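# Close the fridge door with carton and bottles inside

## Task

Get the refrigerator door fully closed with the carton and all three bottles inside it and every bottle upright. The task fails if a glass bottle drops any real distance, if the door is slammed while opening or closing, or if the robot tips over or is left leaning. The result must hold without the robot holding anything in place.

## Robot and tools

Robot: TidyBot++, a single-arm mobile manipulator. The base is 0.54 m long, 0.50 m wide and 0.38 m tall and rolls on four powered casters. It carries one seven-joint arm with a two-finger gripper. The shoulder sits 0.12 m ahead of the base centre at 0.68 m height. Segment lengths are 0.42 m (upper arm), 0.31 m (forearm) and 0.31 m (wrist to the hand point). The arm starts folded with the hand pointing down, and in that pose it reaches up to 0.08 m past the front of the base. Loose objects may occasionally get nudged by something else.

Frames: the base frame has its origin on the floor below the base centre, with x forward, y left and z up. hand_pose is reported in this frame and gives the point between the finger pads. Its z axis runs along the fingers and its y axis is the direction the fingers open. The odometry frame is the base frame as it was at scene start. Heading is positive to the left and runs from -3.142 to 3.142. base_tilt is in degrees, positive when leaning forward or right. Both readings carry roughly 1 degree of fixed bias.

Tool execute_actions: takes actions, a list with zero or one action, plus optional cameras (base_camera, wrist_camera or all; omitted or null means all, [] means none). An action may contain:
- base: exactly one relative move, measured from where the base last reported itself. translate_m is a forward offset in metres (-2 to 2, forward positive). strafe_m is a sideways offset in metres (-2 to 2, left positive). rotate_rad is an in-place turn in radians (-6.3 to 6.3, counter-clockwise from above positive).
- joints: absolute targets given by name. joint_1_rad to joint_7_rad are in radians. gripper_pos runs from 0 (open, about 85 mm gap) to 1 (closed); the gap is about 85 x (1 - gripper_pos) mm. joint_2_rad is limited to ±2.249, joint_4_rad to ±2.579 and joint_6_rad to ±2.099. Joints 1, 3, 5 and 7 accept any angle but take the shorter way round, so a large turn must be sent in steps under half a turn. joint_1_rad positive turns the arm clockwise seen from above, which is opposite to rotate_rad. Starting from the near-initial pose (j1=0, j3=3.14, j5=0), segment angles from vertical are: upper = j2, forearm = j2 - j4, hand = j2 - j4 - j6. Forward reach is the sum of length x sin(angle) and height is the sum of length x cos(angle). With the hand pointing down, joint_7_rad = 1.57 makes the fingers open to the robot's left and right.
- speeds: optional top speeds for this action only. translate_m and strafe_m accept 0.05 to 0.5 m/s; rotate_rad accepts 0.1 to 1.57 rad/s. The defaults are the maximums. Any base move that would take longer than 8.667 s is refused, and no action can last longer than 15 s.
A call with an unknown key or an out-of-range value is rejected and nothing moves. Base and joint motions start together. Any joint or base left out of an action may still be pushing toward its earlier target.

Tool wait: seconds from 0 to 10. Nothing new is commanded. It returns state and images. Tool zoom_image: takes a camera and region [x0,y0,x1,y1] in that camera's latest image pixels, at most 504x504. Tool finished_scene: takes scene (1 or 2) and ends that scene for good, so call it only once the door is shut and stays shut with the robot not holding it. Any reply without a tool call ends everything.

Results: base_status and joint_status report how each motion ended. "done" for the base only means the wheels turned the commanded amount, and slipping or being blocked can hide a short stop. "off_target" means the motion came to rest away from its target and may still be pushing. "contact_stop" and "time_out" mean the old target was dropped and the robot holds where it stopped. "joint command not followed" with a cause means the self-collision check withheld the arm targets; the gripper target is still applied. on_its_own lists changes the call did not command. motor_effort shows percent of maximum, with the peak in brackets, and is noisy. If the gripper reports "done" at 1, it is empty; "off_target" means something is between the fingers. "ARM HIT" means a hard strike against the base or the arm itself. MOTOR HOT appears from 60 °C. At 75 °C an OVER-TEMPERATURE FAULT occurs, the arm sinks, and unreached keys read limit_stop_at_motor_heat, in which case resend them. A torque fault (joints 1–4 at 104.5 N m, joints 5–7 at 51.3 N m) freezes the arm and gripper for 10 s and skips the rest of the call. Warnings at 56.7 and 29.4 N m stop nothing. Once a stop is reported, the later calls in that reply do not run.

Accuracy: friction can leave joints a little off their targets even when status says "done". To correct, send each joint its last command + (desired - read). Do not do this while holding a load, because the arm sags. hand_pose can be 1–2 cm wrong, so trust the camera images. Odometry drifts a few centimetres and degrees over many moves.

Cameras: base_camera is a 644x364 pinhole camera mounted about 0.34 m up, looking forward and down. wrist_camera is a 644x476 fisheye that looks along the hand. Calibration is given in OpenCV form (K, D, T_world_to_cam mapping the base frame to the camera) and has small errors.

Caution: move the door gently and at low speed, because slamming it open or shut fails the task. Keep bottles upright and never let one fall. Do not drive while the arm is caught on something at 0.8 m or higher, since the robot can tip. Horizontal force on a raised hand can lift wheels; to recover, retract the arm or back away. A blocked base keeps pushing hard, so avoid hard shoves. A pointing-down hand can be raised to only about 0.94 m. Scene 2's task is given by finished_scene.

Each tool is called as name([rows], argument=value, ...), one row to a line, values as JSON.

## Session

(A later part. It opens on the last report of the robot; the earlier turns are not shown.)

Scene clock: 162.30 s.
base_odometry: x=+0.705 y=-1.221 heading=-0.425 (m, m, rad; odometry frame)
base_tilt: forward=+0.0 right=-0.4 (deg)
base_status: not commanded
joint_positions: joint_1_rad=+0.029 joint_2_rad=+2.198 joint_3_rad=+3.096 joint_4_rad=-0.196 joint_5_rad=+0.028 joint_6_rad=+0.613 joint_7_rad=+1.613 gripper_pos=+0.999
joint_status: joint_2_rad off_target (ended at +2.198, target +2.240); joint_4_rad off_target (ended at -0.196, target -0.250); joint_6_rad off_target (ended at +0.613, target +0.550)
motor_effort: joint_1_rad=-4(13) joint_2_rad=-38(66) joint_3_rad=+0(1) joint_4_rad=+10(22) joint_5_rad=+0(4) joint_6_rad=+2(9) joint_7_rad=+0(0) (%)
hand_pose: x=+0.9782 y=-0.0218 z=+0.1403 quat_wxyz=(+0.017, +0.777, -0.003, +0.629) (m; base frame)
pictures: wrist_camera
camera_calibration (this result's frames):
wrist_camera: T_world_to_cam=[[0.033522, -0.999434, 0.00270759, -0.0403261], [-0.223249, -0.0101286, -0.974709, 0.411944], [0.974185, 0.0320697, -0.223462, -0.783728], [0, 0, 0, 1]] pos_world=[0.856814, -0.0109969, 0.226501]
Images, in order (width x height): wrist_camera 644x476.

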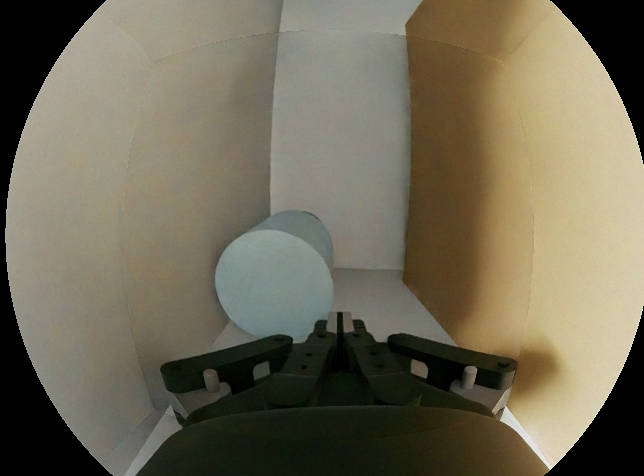

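execute_actions([
  {"joints": {"gripper_pos": 0.0, "joint_2_rad": 2.21, "joint_4_rad": -0.2, "joint_6_rad": 0.6, "joint_1_rad": 0.0}},
], cameras=["wrist_camera"])

Scene clock: 164.03 s.
base_odometry: x=+0.705 y=-1.221 heading=-0.426 (m, m, rad; odometry frame)
base_tilt: forward=+0.1 right=-0.4 (deg)
base_status: not commanded
joint_positions: joint_1_rad=+0.070 joint_2_rad=+2.198 joint_3_rad=+3.096 joint_4_rad=-0.195 joint_5_rad=+0.017 joint_6_rad=+0.613 joint_7_rad=+1.613 gripper_pos=+0.005
joint_status: joint_1_rad off_target (ended at +0.070, target +0.000); the others done
motor_effort: joint_1_rad=-15(17) joint_2_rad=-46(51) joint_3_rad=+1(2) joint_4_rad=+15(17) joint_5_rad=+4(7) joint_6_rad=+11(12) joint_7_rad=+0(0) (%)
hand_pose: x=+0.9768 y=-0.0592 z=+0.1410 quat_wxyz=(+0.030, +0.776, -0.025, +0.629) (m; base frame)
pictures: wrist_camera
camera_calibration (this result's frames):
wrist_camera: T_world_to_cam=[[-0.0159266, -0.999861, -0.00489987, -0.0282716], [-0.221583, 0.0083081, -0.975106, 0.411464], [0.975011, -0.0144444, -0.221684, -0.784853], [0, 0, 0, 1]] pos_world=[0.855964, -0.0430229, 0.227093]
Images, in order (width x height): wrist_camera 644x476.

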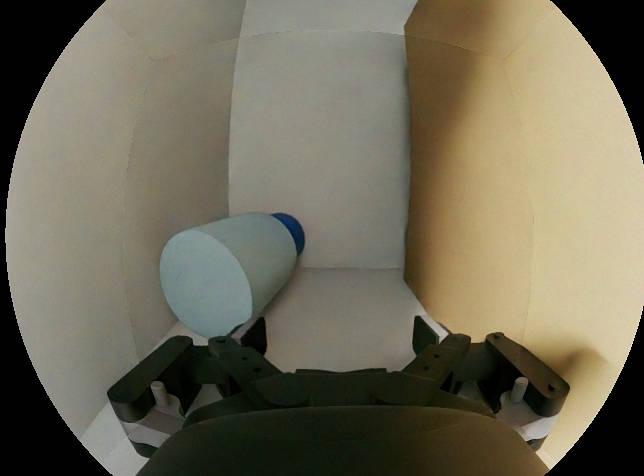

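execute_actions([
  {"joints": {"joint_1_rad": 0.08, "joint_2_rad": 2.1, "joint_4_rad": -0.1, "joint_6_rad": 0.62}},
], cameras=[])

execute_actions([
  {"joints": {"joint_5_rad": 0.45}},
], cameras=["wrist_camera"])

Scene clock: 165.23 s.
base_odometry: x=+0.705 y=-1.221 heading=-0.426 (m, m, rad; odometry frame)
base_tilt: forward=+0.0 right=-0.4 (deg)
base_status: not commanded
joint_positions: joint_1_rad=+0.072 joint_2_rad=+2.200 joint_3_rad=+3.096 joint_4_rad=-0.182 joint_5_rad=+0.017 joint_6_rad=+0.603 joint_7_rad=+1.613 gripper_pos=+0.004
joint_status: joint_2_rad off_target (ended at +2.200, target +2.100); joint_4_rad off_target (ended at -0.182, target -0.100); the others done
motor_effort: joint_1_rad=-1(15) joint_2_rad=-71(71) joint_3_rad=+1(1) joint_4_rad=+27(27) joint_5_rad=+2(5) joint_6_rad=+17(17) joint_7_rad=+1(1) (%)
hand_pose: x=+0.9784 y=-0.0605 z=+0.1423 quat_wxyz=(+0.030, +0.776, -0.025, +0.629) (m; base frame)
pictures: none
No camera images: the call's "cameras" was empty. Leave "cameras" out to get every camera's image.

Scene clock: 166.07 s.
base_odometry: x=+0.705 y=-1.221 heading=-0.426 (m, m, rad; odometry frame)
base_tilt: forward=+0.1 right=-0.4 (deg)
base_status: not commanded
joint_positions: joint_1_rad=+0.125 joint_2_rad=+2.202 joint_3_rad=+3.061 joint_4_rad=-0.168 joint_5_rad=+0.309 joint_6_rad=+0.601 joint_7_rad=+1.533 gripper_pos=+0.004
joint_status: joint_5_rad off_target (ended at +0.309, target +0.450)
motor_effort: joint_1_rad=-10(11) joint_2_rad=-73(74) joint_3_rad=+8(9) joint_4_rad=+25(27) joint_5_rad=+17(18) joint_6_rad=+10(19) joint_7_rad=+11(12) (%)
hand_pose: x=+0.9795 y=-0.0592 z=+0.1452 quat_wxyz=(+0.031, +0.775, +0.051, +0.630) (m; base frame)
pictures: wrist_camera
camera_calibration (this result's frames):
wrist_camera: T_world_to_cam=[[0.101284, -0.99062, 0.091725, -0.156512], [-0.216947, -0.111973, -0.96974, 0.403739], [0.970915, 0.0783201, -0.226253, -0.776355], [0, 0, 0, 1]] pos_world=[0.857217, -0.0490322, 0.230225]
Images, in order (width x height): wrist_camera 644x476.

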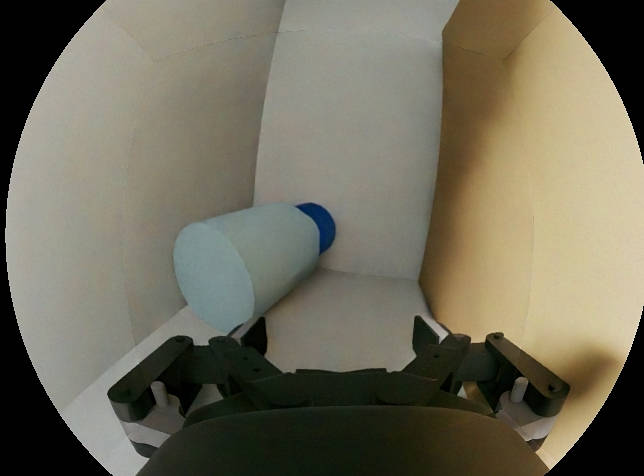

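execute_actions([
  {"joints": {"gripper_pos": 0.6, "joint_5_rad": 0.03, "joint_3_rad": 3.1, "joint_7_rad": 1.6}},
], cameras=[])

execute_actions([
  {"joints": {"joint_1_rad": 0.08, "joint_2_rad": 2.1, "joint_4_rad": -0.1, "joint_6_rad": 0.62}},
], cameras=["wrist_camera"])

Scene clock: 167.07 s.
base_odometry: x=+0.705 y=-1.221 heading=-0.425 (m, m, rad; odometry frame)
base_tilt: forward=+0.0 right=-0.4 (deg)
base_status: not commanded
joint_positions: joint_1_rad=+0.081 joint_2_rad=+2.207 joint_3_rad=+3.107 joint_4_rad=-0.163 joint_5_rad=+0.047 joint_6_rad=+0.601 joint_7_rad=+1.555 gripper_pos=+0.600
joint_status: all done
motor_effort: joint_1_rad=-1(9) joint_2_rad=-70(82) joint_3_rad=-1(8) joint_4_rad=+26(31) joint_5_rad=-2(16) joint_6_rad=+13(16) joint_7_rad=+0(11) (%)
hand_pose: x=+0.9800 y=-0.0629 z=+0.1457 quat_wxyz=(+0.018, +0.773, -0.031, +0.633) (m; base frame)
pictures: none
No camera images: the call's "cameras" was empty. Leave "cameras" out to get every camera's image.

Scene clock: 167.37 s.
base_odometry: x=+0.705 y=-1.221 heading=-0.425 (m, m, rad; odometry frame)
base_tilt: forward=+0.0 right=-0.4 (deg)
base_status: not commanded
joint_positions: joint_1_rad=+0.081 joint_2_rad=+2.207 joint_3_rad=+3.107 joint_4_rad=-0.163 joint_5_rad=+0.047 joint_6_rad=+0.601 joint_7_rad=+1.555 gripper_pos=+0.600
joint_status: joint_2_rad off_target (ended at +2.207, target +2.100); joint_4_rad off_target (ended at -0.163, target -0.100); the others done
motor_effort: joint_1_rad=-1(0) joint_2_rad=-70(70) joint_3_rad=-1(0) joint_4_rad=+26(26) joint_5_rad=-2(1) joint_6_rad=+13(14) joint_7_rad=+0(0) (%)
hand_pose: x=+0.9800 y=-0.0629 z=+0.1457 quat_wxyz=(+0.018, +0.773, -0.031, +0.633) (m; base frame)
pictures: wrist_camera
camera_calibration (this result's frames):
wrist_camera: T_world_to_cam=[[-0.0104872, -0.999467, -0.030928, -0.0334588], [-0.209606, 0.0324398, -0.977248, 0.406927], [0.97773, -0.00376592, -0.209834, -0.790636], [0, 0, 0, 1]] pos_world=[0.857971, -0.049619, 0.230731]
Images, in order (width x height): wrist_camera 644x476.

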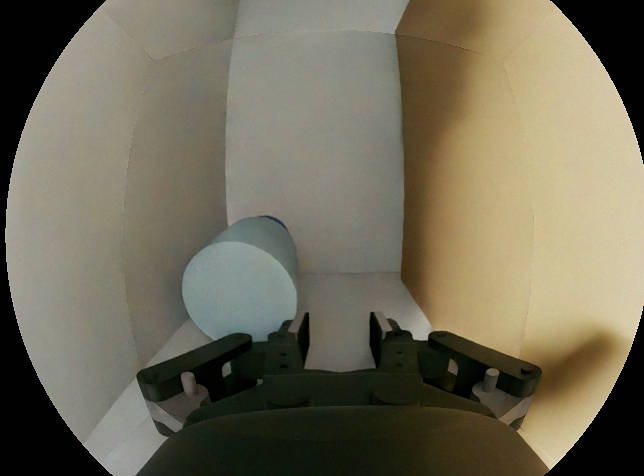

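execute_actions([
  {"base": {"translate_m": -0.07}, "joints": {"joint_2_rad": 2.12, "joint_4_rad": -0.1, "joint_6_rad": 0.62}, "speeds": {"translate_m": 0.1}},
], cameras=["wrist_camera"])

Scene clock: 168.80 s.
base_odometry: x=+0.641 y=-1.191 heading=-0.425 (m, m, rad; odometry frame)
base_tilt: forward=+0.0 right=-0.4 (deg)
base_status: done
joint_positions: joint_1_rad=+0.076 joint_2_rad=+2.116 joint_3_rad=+3.107 joint_4_rad=-0.112 joint_5_rad=+0.047 joint_6_rad=+0.601 joint_7_rad=+1.555 gripper_pos=+0.600
joint_status: all done
motor_effort: joint_1_rad=+3(6) joint_2_rad=-54(69) joint_3_rad=-1(1) joint_4_rad=+18(25) joint_5_rad=-1(3) joint_6_rad=+9(14) joint_7_rad=+0(1) (%)
hand_pose: x=+1.0363 y=-0.0644 z=+0.2540 quat_wxyz=(+0.020, +0.726, -0.027, +0.686) (m; base frame)
pictures: wrist_camera
camera_calibration (this result's frames):
wrist_camera: T_world_to_cam=[[-0.00389019, -0.999795, -0.0198759, -0.0406432], [-0.0706927, 0.0201013, -0.997296, 0.384941], [0.997491, -0.00247459, -0.0707564, -0.878704], [0, 0, 0, 1]] pos_world=[0.903554, -0.0505471, 0.320918]
Images, in order (width x height): wrist_camera 644x476.

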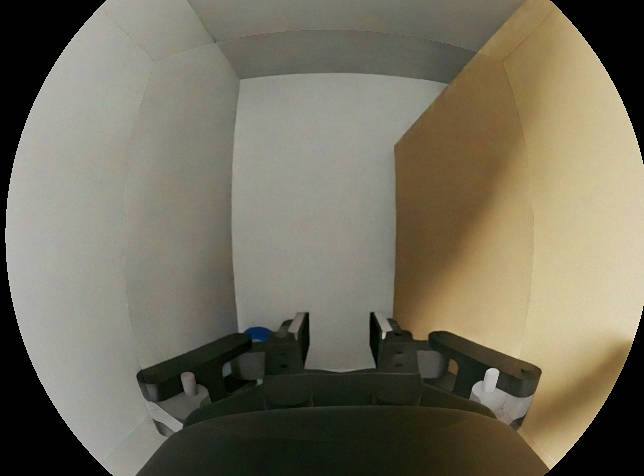

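execute_actions([
  {"joints": {"joint_5_rad": 0.5, "gripper_pos": 0.0}},
], cameras=["wrist_camera"])

Scene clock: 169.97 s.
base_odometry: x=+0.641 y=-1.191 heading=-0.425 (m, m, rad; odometry frame)
base_tilt: forward=+0.0 right=-0.3 (deg)
base_status: not commanded
joint_positions: joint_1_rad=+0.096 joint_2_rad=+2.115 joint_3_rad=+3.106 joint_4_rad=-0.111 joint_5_rad=+0.484 joint_6_rad=+0.601 joint_7_rad=+1.555 gripper_pos=+0.000
joint_status: all done
motor_effort: joint_1_rad=-1(17) joint_2_rad=-53(54) joint_3_rad=-1(2) joint_4_rad=+18(18) joint_5_rad=-3(5) joint_6_rad=+9(10) joint_7_rad=+0(0) (%)
hand_pose: x=+1.0319 y=-0.0079 z=+0.2423 quat_wxyz=(+0.060, +0.719, +0.180, +0.669) (m; base frame)
pictures: wrist_camera
camera_calibration (this result's frames):
wrist_camera: T_world_to_cam=[[0.239969, -0.919034, 0.312717, -0.31597], [-0.0562391, -0.334749, -0.940628, 0.340359], [0.96915, 0.208134, -0.132015, -0.829304], [0, 0, 0, 1]] pos_world=[0.898684, -0.00384536, 0.309479]
Images, in order (width x height): wrist_camera 644x476.

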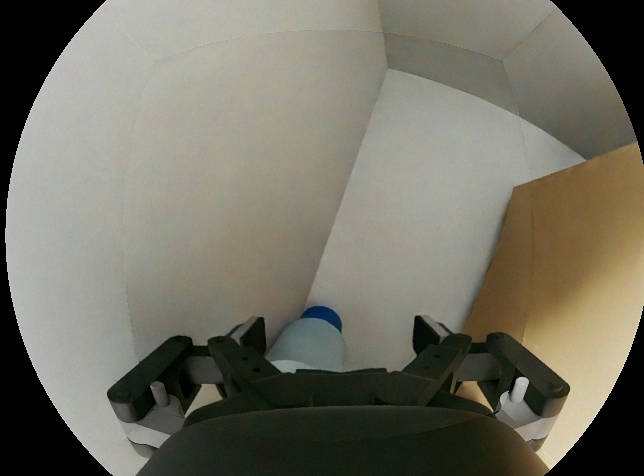

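execute_actions([
  {"base": {"translate_m": 0.03}, "joints": {"joint_2_rad": 2.2, "joint_4_rad": -0.18, "joint_6_rad": 0.66, "joint_1_rad": 0.07}, "speeds": {"translate_m": 0.05}},
], cameras=["wrist_camera"])

Scene clock: 171.20 s.
base_odometry: x=+0.668 y=-1.204 heading=-0.425 (m, m, rad; odometry frame)
base_tilt: forward=+0.0 right=-0.4 (deg)
base_status: done
joint_positions: joint_1_rad=+0.102 joint_2_rad=+2.179 joint_3_rad=+3.106 joint_4_rad=-0.155 joint_5_rad=+0.484 joint_6_rad=+0.622 joint_7_rad=+1.555 gripper_pos=+0.000
joint_status: all done
motor_effort: joint_1_rad=-8(10) joint_2_rad=-50(56) joint_3_rad=-1(1) joint_4_rad=+16(19) joint_5_rad=+0(3) joint_6_rad=+10(10) joint_7_rad=+0(0) (%)
hand_pose: x=+0.9910 y=-0.0059 z=+0.1677 quat_wxyz=(+0.045, +0.748, +0.178, +0.638) (m; base frame)
pictures: wrist_camera
camera_calibration (this result's frames):
wrist_camera: T_world_to_cam=[[0.268066, -0.923085, 0.27578, -0.302658], [-0.138436, -0.320194, -0.937183, 0.349554], [0.953402, 0.213048, -0.213622, -0.770575], [0, 0, 0, 1]] pos_world=[0.864191, -0.00328416, 0.246452]
Images, in order (width x height): wrist_camera 644x476.

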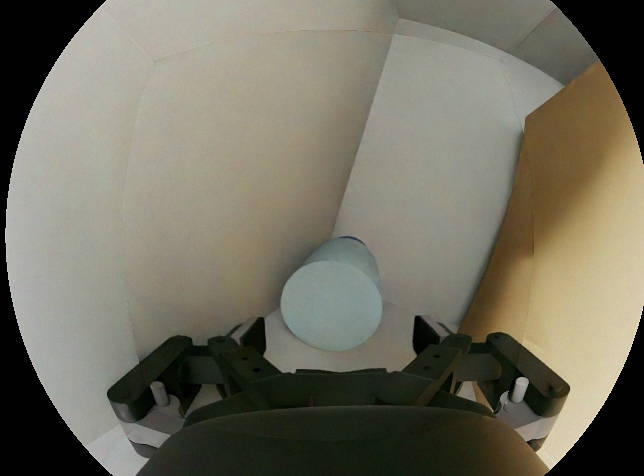

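execute_actions([
  {"base": {"translate_m": 0.05}, "speeds": {"translate_m": 0.1}},
], cameras=[])

execute_actions([
  {"joints": {"gripper_pos": 1.0}},
], cameras=["wrist_camera"])

Scene clock: 172.33 s.
base_odometry: x=+0.714 y=-1.225 heading=-0.425 (m, m, rad; odometry frame)
base_tilt: forward=+0.0 right=-0.4 (deg)
base_status: done
joint_positions: joint_1_rad=+0.103 joint_2_rad=+2.189 joint_3_rad=+3.106 joint_4_rad=-0.163 joint_5_rad=+0.484 joint_6_rad=+0.624 joint_7_rad=+1.555 gripper_pos=+0.000
joint_status: not commanded
motor_effort: joint_1_rad=-6(9) joint_2_rad=-51(54) joint_3_rad=-1(2) joint_4_rad=+17(19) joint_5_rad=-1(3) joint_6_rad=+10(10) joint_7_rad=+0(0) (%)
hand_pose: x=+0.9837 y=-0.0059 z=+0.1556 quat_wxyz=(+0.043, +0.753, +0.177, +0.632) (m; base frame)
pictures: none
No camera images: the call's "cameras" was empty. Leave "cameras" out to get every camera's image.

Scene clock: 173.43 s.
base_odometry: x=+0.712 y=-1.225 heading=-0.427 (m, m, rad; odometry frame)
base_tilt: forward=+0.0 right=-0.4 (deg)
base_status: not commanded
joint_positions: joint_1_rad=+0.123 joint_2_rad=+2.221 joint_3_rad=+3.106 joint_4_rad=-0.175 joint_5_rad=+0.484 joint_6_rad=+0.707 joint_7_rad=+1.555 gripper_pos=+0.996
joint_status: all done
motor_effort: joint_1_rad=-12(15) joint_2_rad=-55(60) joint_3_rad=-1(2) joint_4_rad=+19(21) joint_5_rad=+0(4) joint_6_rad=-3(10) joint_7_rad=+2(3) (%)
hand_pose: x=+0.9663 y=-0.0119 z=+0.1463 quat_wxyz=(+0.036, +0.742, +0.171, +0.647) (m; base frame)
pictures: wrist_camera
camera_calibration (this result's frames):
wrist_camera: T_world_to_cam=[[0.267952, -0.928469, 0.25719, -0.292966], [-0.120552, -0.297165, -0.947185, 0.308594], [0.95586, 0.222796, -0.191555, -0.755792], [0, 0, 0, 1]] pos_world=[0.838134, -0.0119193, 0.222868]
Images, in order (width x height): wrist_camera 644x476.

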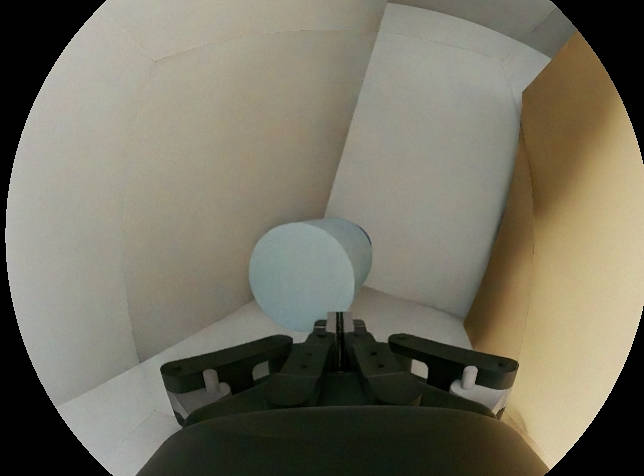

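execute_actions([
  {"base": {"translate_m": -0.08}, "joints": {"joint_1_rad": 0.08, "joint_2_rad": 2.12, "joint_4_rad": -0.1, "joint_6_rad": 0.6}, "speeds": {"translate_m": 0.1}},
], cameras=[])

execute_actions([
  {"base": {"translate_m": 0.06}, "joints": {"gripper_pos": 0.0}, "speeds": {"translate_m": 0.08}},
], cameras=["wrist_camera"])

Scene clock: 174.93 s.
base_odometry: x=+0.640 y=-1.191 heading=-0.427 (m, m, rad; odometry frame)
base_tilt: forward=+0.1 right=-0.3 (deg)
base_status: done
joint_positions: joint_1_rad=+0.082 joint_2_rad=+2.123 joint_3_rad=+3.106 joint_4_rad=-0.114 joint_5_rad=+0.484 joint_6_rad=+0.630 joint_7_rad=+1.555 gripper_pos=+0.999
joint_status: all done
motor_effort: joint_1_rad=+1(10) joint_2_rad=-52(63) joint_3_rad=-2(2) joint_4_rad=+17(23) joint_5_rad=-3(4) joint_6_rad=+8(11) joint_7_rad=+0(2) (%)
hand_pose: x=+1.0281 y=+0.0083 z=+0.2422 quat_wxyz=(+0.051, +0.711, +0.186, +0.676) (m; base frame)
pictures: none
No camera images: the call's "cameras" was empty. Leave "cameras" out to get every camera's image.

Scene clock: 176.13 s.
base_odometry: x=+0.694 y=-1.216 heading=-0.427 (m, m, rad; odometry frame)
base_tilt: forward=+0.0 right=-0.3 (deg)
base_status: done
joint_positions: joint_1_rad=+0.091 joint_2_rad=+2.123 joint_3_rad=+3.106 joint_4_rad=-0.114 joint_5_rad=+0.484 joint_6_rad=+0.629 joint_7_rad=+1.555 gripper_pos=+0.000
joint_status: all done
motor_effort: joint_1_rad=-4(7) joint_2_rad=-53(56) joint_3_rad=-1(2) joint_4_rad=+18(19) joint_5_rad=-2(3) joint_6_rad=+9(10) joint_7_rad=+0(0) (%)
hand_pose: x=+1.0281 y=+0.0002 z=+0.2417 quat_wxyz=(+0.054, +0.713, +0.182, +0.675) (m; base frame)
pictures: wrist_camera
camera_calibration (this result's frames):
wrist_camera: T_world_to_cam=[[0.248714, -0.917376, 0.310746, -0.316035], [-0.0370133, -0.329595, -0.943397, 0.323236], [0.96787, 0.223134, -0.11593, -0.829899], [0, 0, 0, 1]] pos_world=[0.8938, 0.00179328, 0.306936]
Images, in order (width x height): wrist_camera 644x476.

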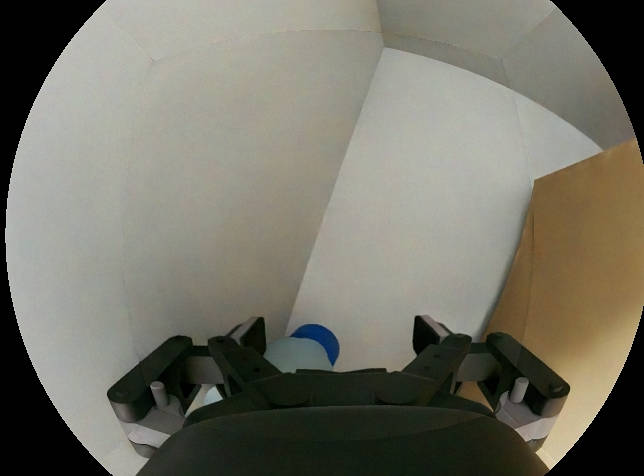

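execute_actions([
  {"joints": {"joint_2_rad": 2.19, "joint_4_rad": -0.17, "joint_6_rad": 0.66, "joint_1_rad": 0.07}},
], cameras=["wrist_camera"])

Scene clock: 177.00 s.
base_odometry: x=+0.694 y=-1.216 heading=-0.427 (m, m, rad; odometry frame)
base_tilt: forward=+0.0 right=-0.4 (deg)
base_status: not commanded
joint_positions: joint_1_rad=+0.093 joint_2_rad=+2.137 joint_3_rad=+3.106 joint_4_rad=-0.135 joint_5_rad=+0.483 joint_6_rad=+0.642 joint_7_rad=+1.555 gripper_pos=+0.000
joint_status: joint_2_rad off_target (ended at +2.137, target +2.190); the others done
motor_effort: joint_1_rad=-7(9) joint_2_rad=-46(54) joint_3_rad=-1(1) joint_4_rad=+14(17) joint_5_rad=+0(2) joint_6_rad=+8(9) joint_7_rad=+0(2) (%)
hand_pose: x=+1.0169 y=+0.0009 z=+0.2211 quat_wxyz=(+0.049, +0.720, +0.182, +0.668) (m; base frame)
pictures: wrist_camera
camera_calibration (this result's frames):
wrist_camera: T_world_to_cam=[[0.257799, -0.918955, 0.298433, -0.312704], [-0.0583965, -0.323128, -0.944552, 0.325621], [0.964432, 0.226077, -0.136966, -0.813531], [0, 0, 0, 1]] pos_world=[0.884225, 0.00177742, 0.289461]
Images, in order (width x height): wrist_camera 644x476.

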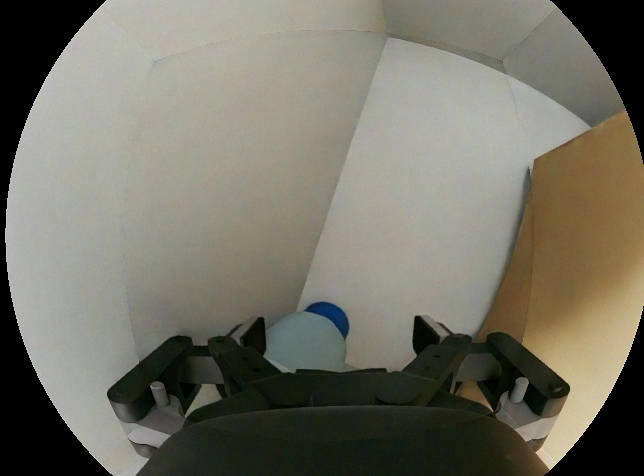

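execute_actions([
  {"base": {"translate_m": -0.03}, "speeds": {"translate_m": 0.05}},
], cameras=["wrist_camera"])

Scene clock: 178.13 s.
base_odometry: x=+0.667 y=-1.203 heading=-0.427 (m, m, rad; odometry frame)
base_tilt: forward=+0.0 right=-0.4 (deg)
base_status: done
joint_positions: joint_1_rad=+0.091 joint_2_rad=+2.177 joint_3_rad=+3.106 joint_4_rad=-0.149 joint_5_rad=+0.483 joint_6_rad=+0.642 joint_7_rad=+1.555 gripper_pos=+0.000
joint_status: not commanded
on_its_own: joint_2_rad moved +0.040 to your old target +2.190
motor_effort: joint_1_rad=-5(6) joint_2_rad=-50(53) joint_3_rad=-1(2) joint_4_rad=+16(17) joint_5_rad=-1(2) joint_6_rad=+9(9) joint_7_rad=+0(1) (%)
hand_pose: x=+0.9941 y=+0.0053 z=+0.1782 quat_wxyz=(+0.041, +0.738, +0.182, +0.648) (m; base frame)
pictures: wrist_camera
camera_calibration (this result's frames):
wrist_camera: T_world_to_cam=[[0.275926, -0.919767, 0.279096, -0.304506], [-0.108523, -0.318323, -0.94175, 0.334466], [0.955033, 0.229565, -0.187649, -0.780046], [0, 0, 0, 1]] pos_world=[0.865288, 0.00546485, 0.253595]
Images, in order (width x height): wrist_camera 644x476.

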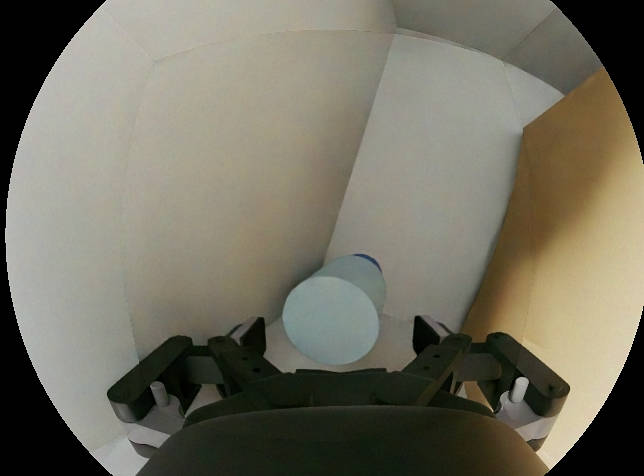

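execute_actions([
  {"base": {"translate_m": 0.07}, "joints": {"joint_2_rad": 2.165, "joint_4_rad": -0.15}, "speeds": {"translate_m": 0.1}},
], cameras=["wrist_camera"])

Scene clock: 179.43 s.
base_odometry: x=+0.730 y=-1.232 heading=-0.427 (m, m, rad; odometry frame)
base_tilt: forward=+0.0 right=-0.4 (deg)
base_status: done
joint_positions: joint_1_rad=+0.102 joint_2_rad=+2.220 joint_3_rad=+3.106 joint_4_rad=-0.157 joint_5_rad=+0.487 joint_6_rad=+0.701 joint_7_rad=+1.555 gripper_pos=+0.000
joint_status: joint_2_rad off_target (ended at +2.220, target +2.165); the others done
motor_effort: joint_1_rad=-7(10) joint_2_rad=-62(67) joint_3_rad=-3(4) joint_4_rad=+20(25) joint_5_rad=-4(7) joint_6_rad=+0(10) joint_7_rad=+2(4) (%)
hand_pose: x=+0.9719 y=+0.0055 z=+0.1551 quat_wxyz=(+0.032, +0.736, +0.181, +0.652) (m; base frame)
pictures: wrist_camera
camera_calibration (this result's frames):
wrist_camera: T_world_to_cam=[[0.28418, -0.921004, 0.266444, -0.297817], [-0.100144, -0.304895, -0.947106, 0.303015], [0.953526, 0.242467, -0.178878, -0.76314], [0, 0, 0, 1]] pos_world=[0.842653, 0.00313284, 0.22983]
Images, in order (width x height): wrist_camera 644x476.

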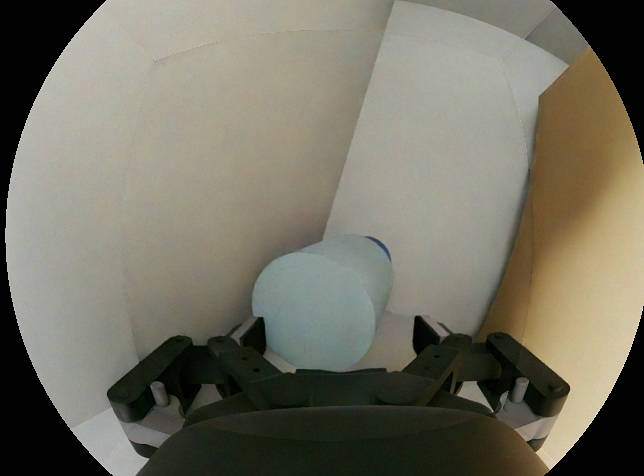

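execute_actions([
  {"base": {"translate_m": -0.09}, "joints": {"joint_1_rad": 0.1, "joint_2_rad": 2.12, "joint_4_rad": -0.1, "joint_6_rad": 0.62, "joint_5_rad": 0.72}, "speeds": {"translate_m": 0.1}},
], cameras=[])

execute_actions([
  {"base": {"translate_m": 0.055}, "speeds": {"translate_m": 0.08}},
], cameras=["wrist_camera"])

Scene clock: 181.13 s.
base_odometry: x=+0.648 y=-1.194 heading=-0.427 (m, m, rad; odometry frame)
base_tilt: forward=+0.0 right=-0.3 (deg)
base_status: done
joint_positions: joint_1_rad=+0.108 joint_2_rad=+2.132 joint_3_rad=+3.102 joint_4_rad=-0.119 joint_5_rad=+0.690 joint_6_rad=+0.628 joint_7_rad=+1.557 gripper_pos=+0.000
joint_status: all done
motor_effort: joint_1_rad=+0(9) joint_2_rad=-52(59) joint_3_rad=-2(2) joint_4_rad=+17(20) joint_5_rad=-3(3) joint_6_rad=+8(15) joint_7_rad=+0(3) (%)
hand_pose: x=+1.0142 y=+0.0185 z=+0.2161 quat_wxyz=(+0.071, +0.704, +0.275, +0.650) (m; base frame)
pictures: none
No camera images: the call's "cameras" was empty. Leave "cameras" out to get every camera's image.

Scene clock: 182.27 s.
base_odometry: x=+0.698 y=-1.217 heading=-0.427 (m, m, rad; odometry frame)
base_tilt: forward=+0.0 right=-0.4 (deg)
base_status: done
joint_positions: joint_1_rad=+0.109 joint_2_rad=+2.132 joint_3_rad=+3.102 joint_4_rad=-0.118 joint_5_rad=+0.691 joint_6_rad=+0.628 joint_7_rad=+1.557 gripper_pos=+0.000
joint_status: not commanded
motor_effort: joint_1_rad=-3(4) joint_2_rad=-55(58) joint_3_rad=-2(2) joint_4_rad=+18(20) joint_5_rad=-2(4) joint_6_rad=+10(11) joint_7_rad=+0(1) (%)
hand_pose: x=+1.0140 y=+0.0177 z=+0.2158 quat_wxyz=(+0.071, +0.704, +0.275, +0.650) (m; base frame)
pictures: wrist_camera
camera_calibration (this result's frames):
wrist_camera: T_world_to_cam=[[0.355207, -0.823953, 0.441509, -0.426242], [-0.018757, -0.478496, -0.877889, 0.273997], [0.934599, 0.303551, -0.18542, -0.775939], [0, 0, 0, 1]] pos_world=[0.881736, 0.0154409, 0.284853]
Images, in order (width x height): wrist_camera 644x476.

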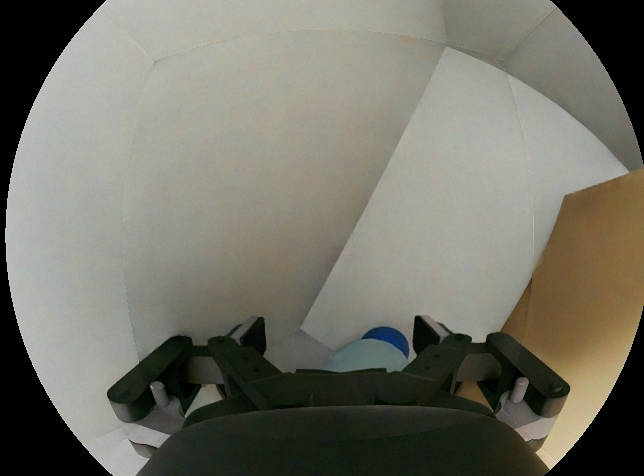

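execute_actions([
  {"joints": {"joint_2_rad": 2.18, "joint_4_rad": -0.15, "joint_6_rad": 0.64}},
], cameras=["wrist_camera"])

Scene clock: 183.37 s.
base_odometry: x=+0.698 y=-1.217 heading=-0.427 (m, m, rad; odometry frame)
base_tilt: forward=+0.1 right=-0.3 (deg)
base_status: not commanded
joint_positions: joint_1_rad=+0.110 joint_2_rad=+2.152 joint_3_rad=+3.102 joint_4_rad=-0.124 joint_5_rad=+0.691 joint_6_rad=+0.628 joint_7_rad=+1.557 gripper_pos=+0.000
joint_status: all done
motor_effort: joint_1_rad=-5(5) joint_2_rad=-50(55) joint_3_rad=-1(2) joint_4_rad=+16(18) joint_5_rad=-2(3) joint_6_rad=+9(10) joint_7_rad=+0(0) (%)
hand_pose: x=+1.0033 y=+0.0180 z=+0.1953 quat_wxyz=(+0.067, +0.713, +0.275, +0.642) (m; base frame)
pictures: wrist_camera
camera_calibration (this result's frames):
wrist_camera: T_world_to_cam=[[0.365513, -0.825574, 0.429916, -0.421177], [-0.0415837, -0.475897, -0.878518, 0.278929], [0.929877, 0.303232, -0.208277, -0.760552], [0, 0, 0, 1]] pos_world=[0.872764, 0.0156526, 0.26771]
Images, in order (width x height): wrist_camera 644x476.

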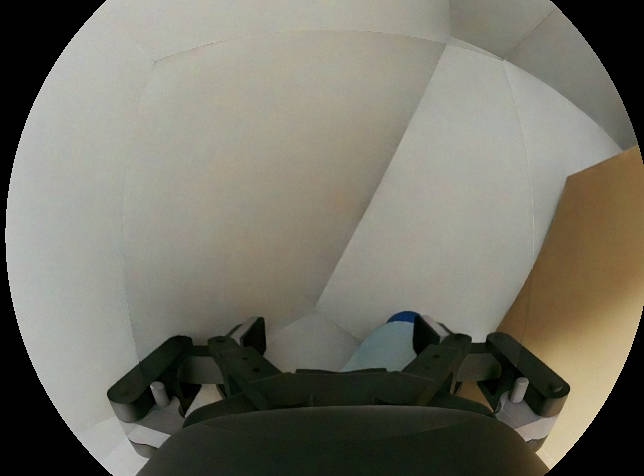

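execute_actions([
  {"joints": {"joint_2_rad": 2.1, "joint_4_rad": -0.1, "joint_7_rad": 1.12, "joint_1_rad": 0.14}},
], cameras=["wrist_camera"])

Scene clock: 184.43 s.
base_odometry: x=+0.698 y=-1.217 heading=-0.427 (m, m, rad; odometry frame)
base_tilt: forward=+0.0 right=-0.4 (deg)
base_status: not commanded
joint_positions: joint_1_rad=+0.116 joint_2_rad=+2.138 joint_3_rad=+3.102 joint_4_rad=-0.123 joint_5_rad=+0.691 joint_6_rad=+0.628 joint_7_rad=+1.153 gripper_pos=+0.000
joint_status: all done
motor_effort: joint_1_rad=+1(6) joint_2_rad=-59(60) joint_3_rad=-1(2) joint_4_rad=+20(21) joint_5_rad=-2(3) joint_6_rad=+10(10) joint_7_rad=+0(1) (%)
hand_pose: x=+1.0103 y=+0.0119 z=+0.2082 quat_wxyz=(-0.060, +0.749, +0.125, +0.648) (m; base frame)
pictures: wrist_camera
camera_calibration (this result's frames):
wrist_camera: T_world_to_cam=[[0.323558, -0.944646, 0.0543547, -0.312294], [-0.145594, -0.106465, -0.983599, 0.410285], [0.93494, 0.310337, -0.171982, -0.775347], [0, 0, 0, 1]] pos_world=[0.885683, -0.0107075, 0.287185]
Images, in order (width x height): wrist_camera 644x476.

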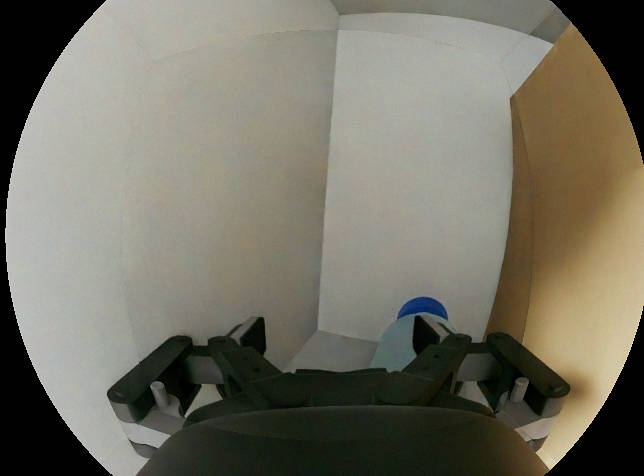

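execute_actions(actions=[])

Scene clock: 184.70 s.
base_odometry: x=+0.698 y=-1.217 heading=-0.427 (m, m, rad; odometry frame)
base_tilt: forward=+0.0 right=-0.4 (deg)
base_status: not commanded
joint_positions: joint_1_rad=+0.116 joint_2_rad=+2.138 joint_3_rad=+3.102 joint_4_rad=-0.123 joint_5_rad=+0.691 joint_6_rad=+0.628 joint_7_rad=+1.153 gripper_pos=+0.000
joint_status: all done
motor_effort: joint_1_rad=+1(6) joint_2_rad=-58(60) joint_3_rad=-2(2) joint_4_rad=+20(21) joint_5_rad=-3(3) joint_6_rad=+9(10) joint_7_rad=+0(1) (%)
hand_pose: x=+1.0103 y=+0.0119 z=+0.2082 quat_wxyz=(-0.060, +0.749, +0.125, +0.648) (m; base frame)
pictures: base_camera, wrist_camera
camera_calibration (this result's frames):
wrist_camera: T_world_to_cam=[[0.323558, -0.944646, 0.0543548, -0.312294], [-0.145594, -0.106465, -0.983599, 0.410285], [0.93494, 0.310337, -0.171983, -0.775347], [0, 0, 0, 1]] pos_world=[0.885683, -0.0107075, 0.287185]
Images, in order (width x height): base_camera 644x364, wrist_camera 644x476.

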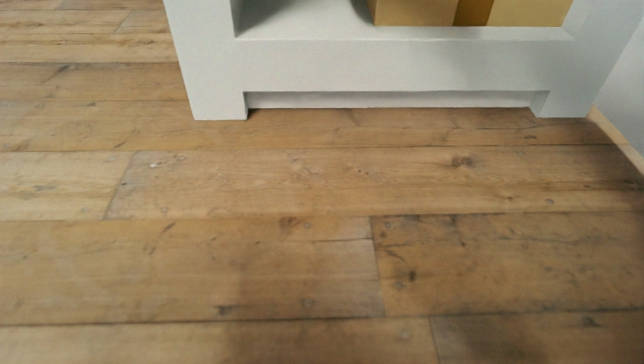

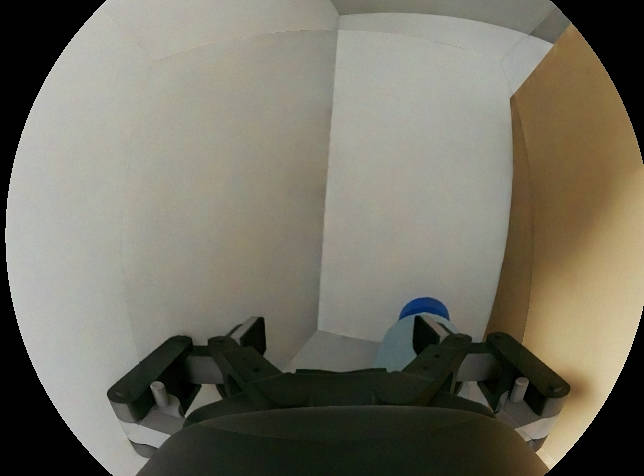

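execute_actions([
  {"joints": {"joint_2_rad": 2.10}},
], cameras=["wrist_camera"])

execute_actions([
  {"joints": {"joint_1_rad": 0.165}},
], cameras=["wrist_camera"])

Scene clock: 185.17 s.
base_odometry: x=+0.698 y=-1.217 heading=-0.427 (m, m, rad; odometry frame)
base_tilt: forward=+0.1 right=-0.4 (deg)
base_status: not commanded
joint_positions: joint_1_rad=+0.116 joint_2_rad=+2.138 joint_3_rad=+3.102 joint_4_rad=-0.123 joint_5_rad=+0.691 joint_6_rad=+0.628 joint_7_rad=+1.153 gripper_pos=+0.000
joint_status: all done
motor_effort: joint_1_rad=+1(1) joint_2_rad=-59(59) joint_3_rad=-1(1) joint_4_rad=+20(20) joint_5_rad=-3(3) joint_6_rad=+10(10) joint_7_rad=+0(0) (%)
hand_pose: x=+1.0103 y=+0.0119 z=+0.2082 quat_wxyz=(-0.060, +0.749, +0.125, +0.648) (m; base frame)
pictures: wrist_camera
camera_calibration (this result's frames):
wrist_camera: T_world_to_cam=[[0.323558, -0.944646, 0.0543548, -0.312294], [-0.145594, -0.106465, -0.983599, 0.410285], [0.93494, 0.310337, -0.171982, -0.775347], [0, 0, 0, 1]] pos_world=[0.885683, -0.0107074, 0.287185]
Images, in order (width x height): wrist_camera 644x476.

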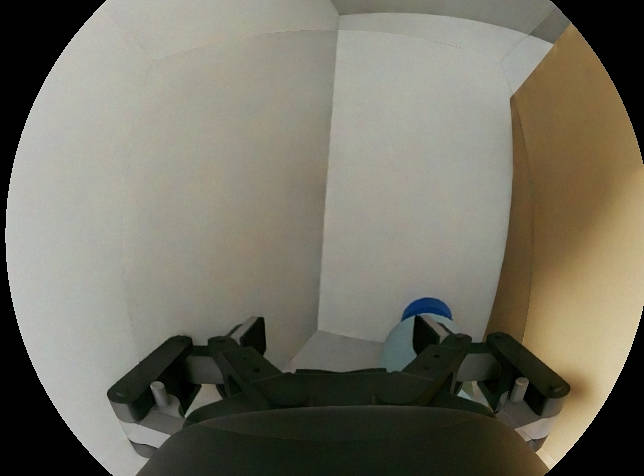

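Scene clock: 185.77 s.
base_odometry: x=+0.698 y=-1.217 heading=-0.427 (m, m, rad; odometry frame)
base_tilt: forward=+0.1 right=-0.3 (deg)
base_status: not commanded
joint_positions: joint_1_rad=+0.117 joint_2_rad=+2.138 joint_3_rad=+3.102 joint_4_rad=-0.123 joint_5_rad=+0.691 joint_6_rad=+0.628 joint_7_rad=+1.153 gripper_pos=+0.000
joint_status: joint_1_rad off_target (ended at +0.117, target +0.165)
motor_effort: joint_1_rad=+6(6) joint_2_rad=-59(59) joint_3_rad=-2(2) joint_4_rad=+20(20) joint_5_rad=-4(3) joint_6_rad=+9(9) joint_7_rad=+0(0) (%)
hand_pose: x=+1.0103 y=+0.0114 z=+0.2082 quat_wxyz=(-0.060, +0.749, +0.124, +0.648) (m; base frame)
pictures: wrist_camera
camera_calibration (this result's frames):
wrist_camera: T_world_to_cam=[[0.322951, -0.944854, 0.0543549, -0.312222], [-0.145662, -0.106371, -0.983599, 0.410293], [0.935139, 0.309737, -0.171982, -0.775371], [0, 0, 0, 1]] pos_world=[0.885676, -0.0111999, 0.287185]
Images, in order (width x height): wrist_camera 644x476.

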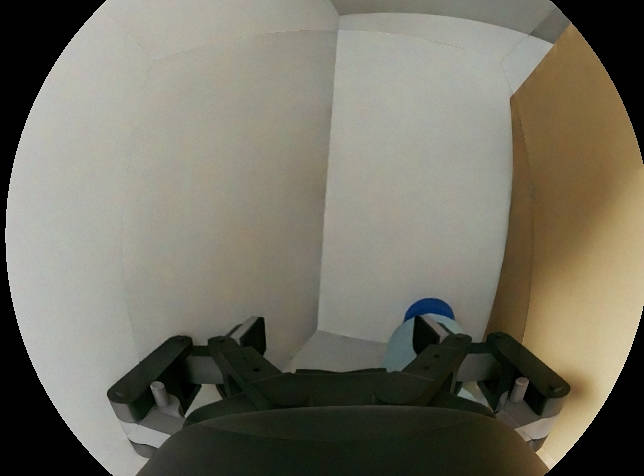

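execute_actions([
  {"joints": {"joint_2_rad": 2.15, "joint_4_rad": -0.15, "joint_6_rad": 0.64}},
], cameras=["wrist_camera"])

Scene clock: 186.97 s.
base_odometry: x=+0.698 y=-1.217 heading=-0.426 (m, m, rad; odometry frame)
base_tilt: forward=+0.0 right=-0.4 (deg)
base_status: not commanded
joint_positions: joint_1_rad=+0.119 joint_2_rad=+2.138 joint_3_rad=+3.102 joint_4_rad=-0.131 joint_5_rad=+0.691 joint_6_rad=+0.629 joint_7_rad=+1.153 gripper_pos=+0.000
joint_status: all done
motor_effort: joint_1_rad=+7(7) joint_2_rad=-51(58) joint_3_rad=-1(2) joint_4_rad=+17(20) joint_5_rad=-3(4) joint_6_rad=+7(9) joint_7_rad=+0(1) (%)
hand_pose: x=+1.0084 y=+0.0098 z=+0.2042 quat_wxyz=(-0.060, +0.752, +0.123, +0.645) (m; base frame)
pictures: wrist_camera
camera_calibration (this result's frames):
wrist_camera: T_world_to_cam=[[0.32176, -0.945455, 0.0508438, -0.310931], [-0.153069, -0.104936, -0.982628, 0.413122], [0.934366, 0.308388, -0.178484, -0.771595], [0, 0, 0, 1]] pos_world=[0.884234, -0.0126702, 0.284037]
Images, in order (width x height): wrist_camera 644x476.

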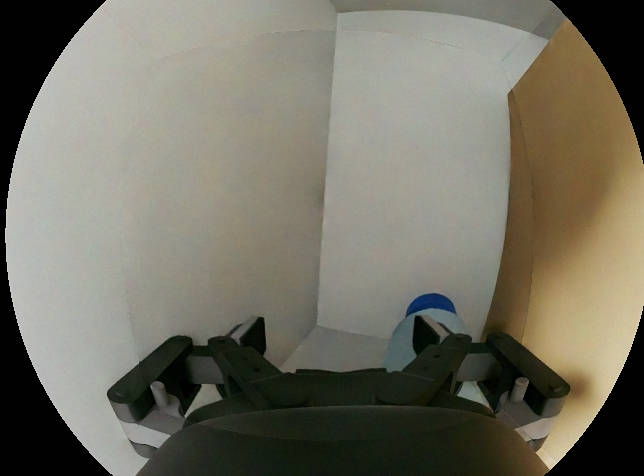

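execute_actions([
  {"base": {"translate_m": -0.02}, "joints": {"joint_1_rad": 0.0, "joint_2_rad": 2.10, "joint_4_rad": -0.12, "joint_5_rad": -0.1, "joint_6_rad": 0.63, "joint_7_rad": 1.8}},
], cameras=["wrist_camera"])

Scene clock: 188.97 s.
base_odometry: x=+0.679 y=-1.209 heading=-0.426 (m, m, rad; odometry frame)
base_tilt: forward=+0.1 right=-0.4 (deg)
base_status: done
joint_positions: joint_1_rad=+0.005 joint_2_rad=+2.114 joint_3_rad=+3.102 joint_4_rad=-0.131 joint_5_rad=-0.088 joint_6_rad=+0.629 joint_7_rad=+1.761 gripper_pos=+0.000
joint_status: all done
motor_effort: joint_1_rad=+0(7) joint_2_rad=-54(56) joint_3_rad=+0(3) joint_4_rad=+18(18) joint_5_rad=+0(3) joint_6_rad=+9(8) joint_7_rad=+0(1) (%)
hand_pose: x=+1.0350 y=-0.0233 z=+0.2531 quat_wxyz=(+0.056, +0.724, +0.005, +0.687) (m; base frame)
pictures: wrist_camera
camera_calibration (this result's frames):
wrist_camera: T_world_to_cam=[[-0.00783507, -0.996986, 0.0771885, -0.0200304], [-0.0700506, -0.076454, -0.994609, 0.379517], [0.997513, -0.0131999, -0.0692405, -0.878102], [0, 0, 0, 1]] pos_world=[0.902346, -0.00254529, 0.318217]
Images, in order (width x height): wrist_camera 644x476.

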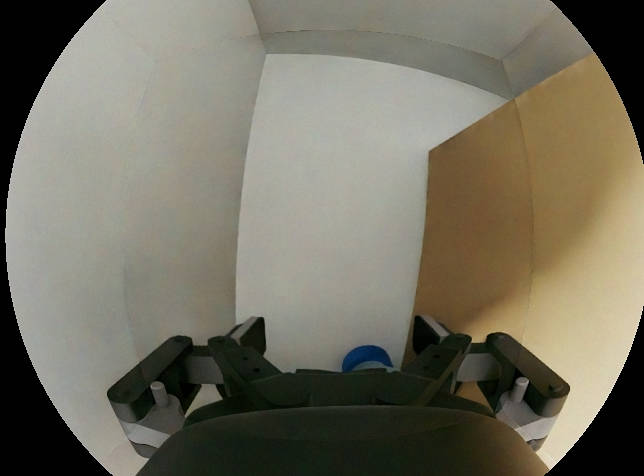

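execute_actions([
  {"joints": {"joint_2_rad": 2.19, "joint_6_rad": 0.70}},
], cameras=["wrist_camera"])

Scene clock: 190.27 s.
base_odometry: x=+0.679 y=-1.209 heading=-0.426 (m, m, rad; odometry frame)
base_tilt: forward=+0.0 right=-0.4 (deg)
base_status: not commanded
joint_positions: joint_1_rad=+0.005 joint_2_rad=+2.188 joint_3_rad=+3.102 joint_4_rad=-0.131 joint_5_rad=-0.088 joint_6_rad=+0.666 joint_7_rad=+1.761 gripper_pos=+0.000
joint_status: all done
motor_effort: joint_1_rad=+1(0) joint_2_rad=-50(56) joint_3_rad=+0(0) joint_4_rad=+17(18) joint_5_rad=-1(1) joint_6_rad=+9(10) joint_7_rad=+1(0) (%)
hand_pose: x=+1.0020 y=-0.0244 z=+0.1981 quat_wxyz=(+0.058, +0.737, +0.005, +0.674) (m; base frame)
pictures: wrist_camera
camera_calibration (this result's frames):
wrist_camera: T_world_to_cam=[[-0.00867197, -0.996735, 0.080272, -0.0168761], [-0.106724, -0.078894, -0.991154, 0.358476], [0.994251, -0.0171622, -0.105692, -0.838545], [0, 0, 0, 1]] pos_world=[0.871836, -0.00293072, 0.268032]
Images, in order (width x height): wrist_camera 644x476.

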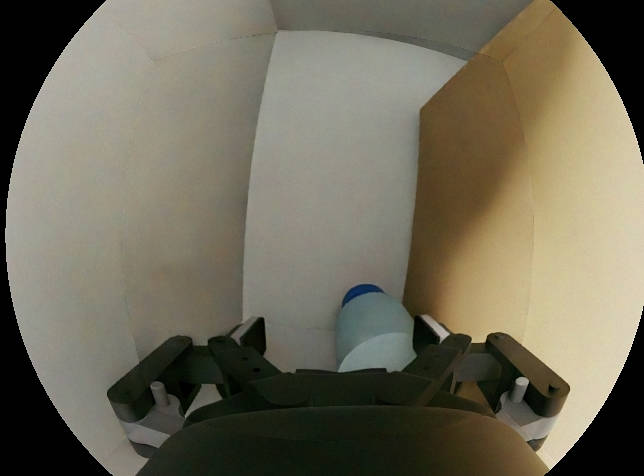

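execute_actions([
  {"joints": {"joint_2_rad": 2.235, "joint_6_rad": 0.76}},
], cameras=["wrist_camera"])

Scene clock: 191.30 s.
base_odometry: x=+0.679 y=-1.209 heading=-0.426 (m, m, rad; odometry frame)
base_tilt: forward=+0.0 right=-0.4 (deg)
base_status: not commanded
joint_positions: joint_1_rad=+0.005 joint_2_rad=+2.222 joint_3_rad=+3.102 joint_4_rad=-0.131 joint_5_rad=-0.088 joint_6_rad=+0.729 joint_7_rad=+1.761 gripper_pos=+0.000
joint_status: all done
motor_effort: joint_1_rad=+1(1) joint_2_rad=-50(52) joint_3_rad=+0(0) joint_4_rad=+17(18) joint_5_rad=-1(0) joint_6_rad=+9(10) joint_7_rad=+0(0) (%)
hand_pose: x=+0.9865 y=-0.0263 z=+0.1875 quat_wxyz=(+0.062, +0.727, +0.004, +0.684) (m; base frame)
pictures: wrist_camera
camera_calibration (this result's frames):
wrist_camera: T_world_to_cam=[[-0.0168531, -0.996215, 0.0852753, -0.0108762], [-0.079799, -0.0836752, -0.993293, 0.319815], [0.996668, -0.0235449, -0.0780868, -0.832026], [0, 0, 0, 1]] pos_world=[0.854592, -0.00366442, 0.253627]
Images, in order (width x height): wrist_camera 644x476.

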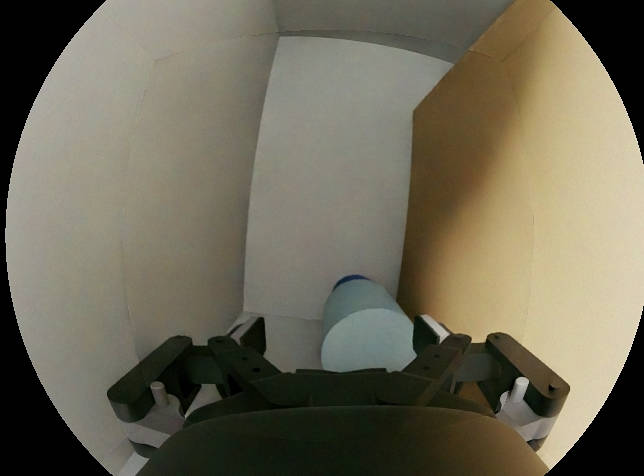

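execute_actions([
  {"base": {"translate_m": 0.07}, "speeds": {"translate_m": 0.08}, "joints": {"joint_4_rad": -0.175}},
], cameras=["wrist_camera"])

Scene clock: 194.43 s.
base_odometry: x=+0.741 y=-1.236 heading=-0.427 (m, m, rad; odometry frame)
base_tilt: forward=+0.0 right=-0.3 (deg)
base_status: translate_m time_out (by the wheels' count: +0.067 of +0.070)
joint_positions: joint_1_rad=+0.001 joint_2_rad=+2.250 joint_3_rad=+3.086 joint_4_rad=-0.217 joint_5_rad=-0.142 joint_6_rad=+0.863 joint_7_rad=+1.762 gripper_pos=+0.000
joint_status: joint_4_rad off_target (ended at -0.217, target -0.175)
motor_effort: joint_1_rad=+0(6) joint_2_rad=-50(60) joint_3_rad=+4(5) joint_4_rad=+23(29) joint_5_rad=+6(10) joint_6_rad=-2(14) joint_7_rad=+2(2) (%)
hand_pose: x=+0.9514 y=-0.0396 z=+0.1597 quat_wxyz=(+0.070, +0.721, -0.030, +0.688) (m; base frame)
pictures: wrist_camera
camera_calibration (this result's frames):
wrist_camera: T_world_to_cam=[[-0.0762547, -0.995868, 0.0493263, 0.0399006], [-0.0641755, -0.0444658, -0.996947, 0.27554], [0.995021, -0.0791874, -0.0605195, -0.802976], [0, 0, 0, 1]] pos_world=[0.819703, -0.0115978, 0.224135]
Images, in order (width x height): wrist_camera 644x476.

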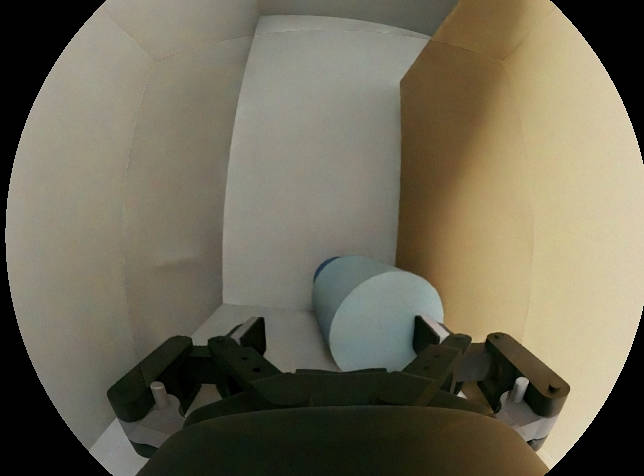

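execute_actions([
  {"base": {"translate_m": -0.06}, "speeds": {"translate_m": 0.15}, "joints": {"joint_1_rad": 0.0, "joint_2_rad": 2.235, "joint_3_rad": 3.10, "joint_4_rad": -0.175, "joint_5_rad": -0.1, "joint_6_rad": 0.76, "joint_7_rad": 1.8}},
], cameras=["wrist_camera"])

Scene clock: 195.60 s.
base_odometry: x=+0.686 y=-1.211 heading=-0.427 (m, m, rad; odometry frame)
base_tilt: forward=+0.0 right=-0.4 (deg)
base_status: done
joint_positions: joint_1_rad=+0.001 joint_2_rad=+2.242 joint_3_rad=+3.089 joint_4_rad=-0.179 joint_5_rad=-0.129 joint_6_rad=+0.792 joint_7_rad=+1.762 gripper_pos=+0.000
joint_status: all done
motor_effort: joint_1_rad=+0(3) joint_2_rad=-48(53) joint_3_rad=+1(3) joint_4_rad=+16(20) joint_5_rad=+0(6) joint_6_rad=+9(10) joint_7_rad=+0(2) (%)
hand_pose: x=+0.9649 y=-0.0344 z=+0.1642 quat_wxyz=(+0.064, +0.730, -0.021, +0.680) (m; base frame)
pictures: wrist_camera
camera_calibration (this result's frames):
wrist_camera: T_world_to_cam=[[-0.0555637, -0.997035, 0.0532316, 0.0251949], [-0.0873807, -0.0482536, -0.995006, 0.303063], [0.994624, -0.0599376, -0.0844405, -0.810753], [0, 0, 0, 1]] pos_world=[0.834277, -0.00885051, 0.231748]
Images, in order (width x height): wrist_camera 644x476.

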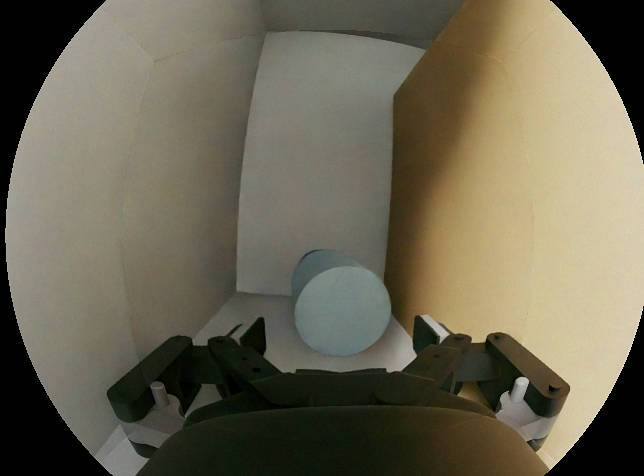

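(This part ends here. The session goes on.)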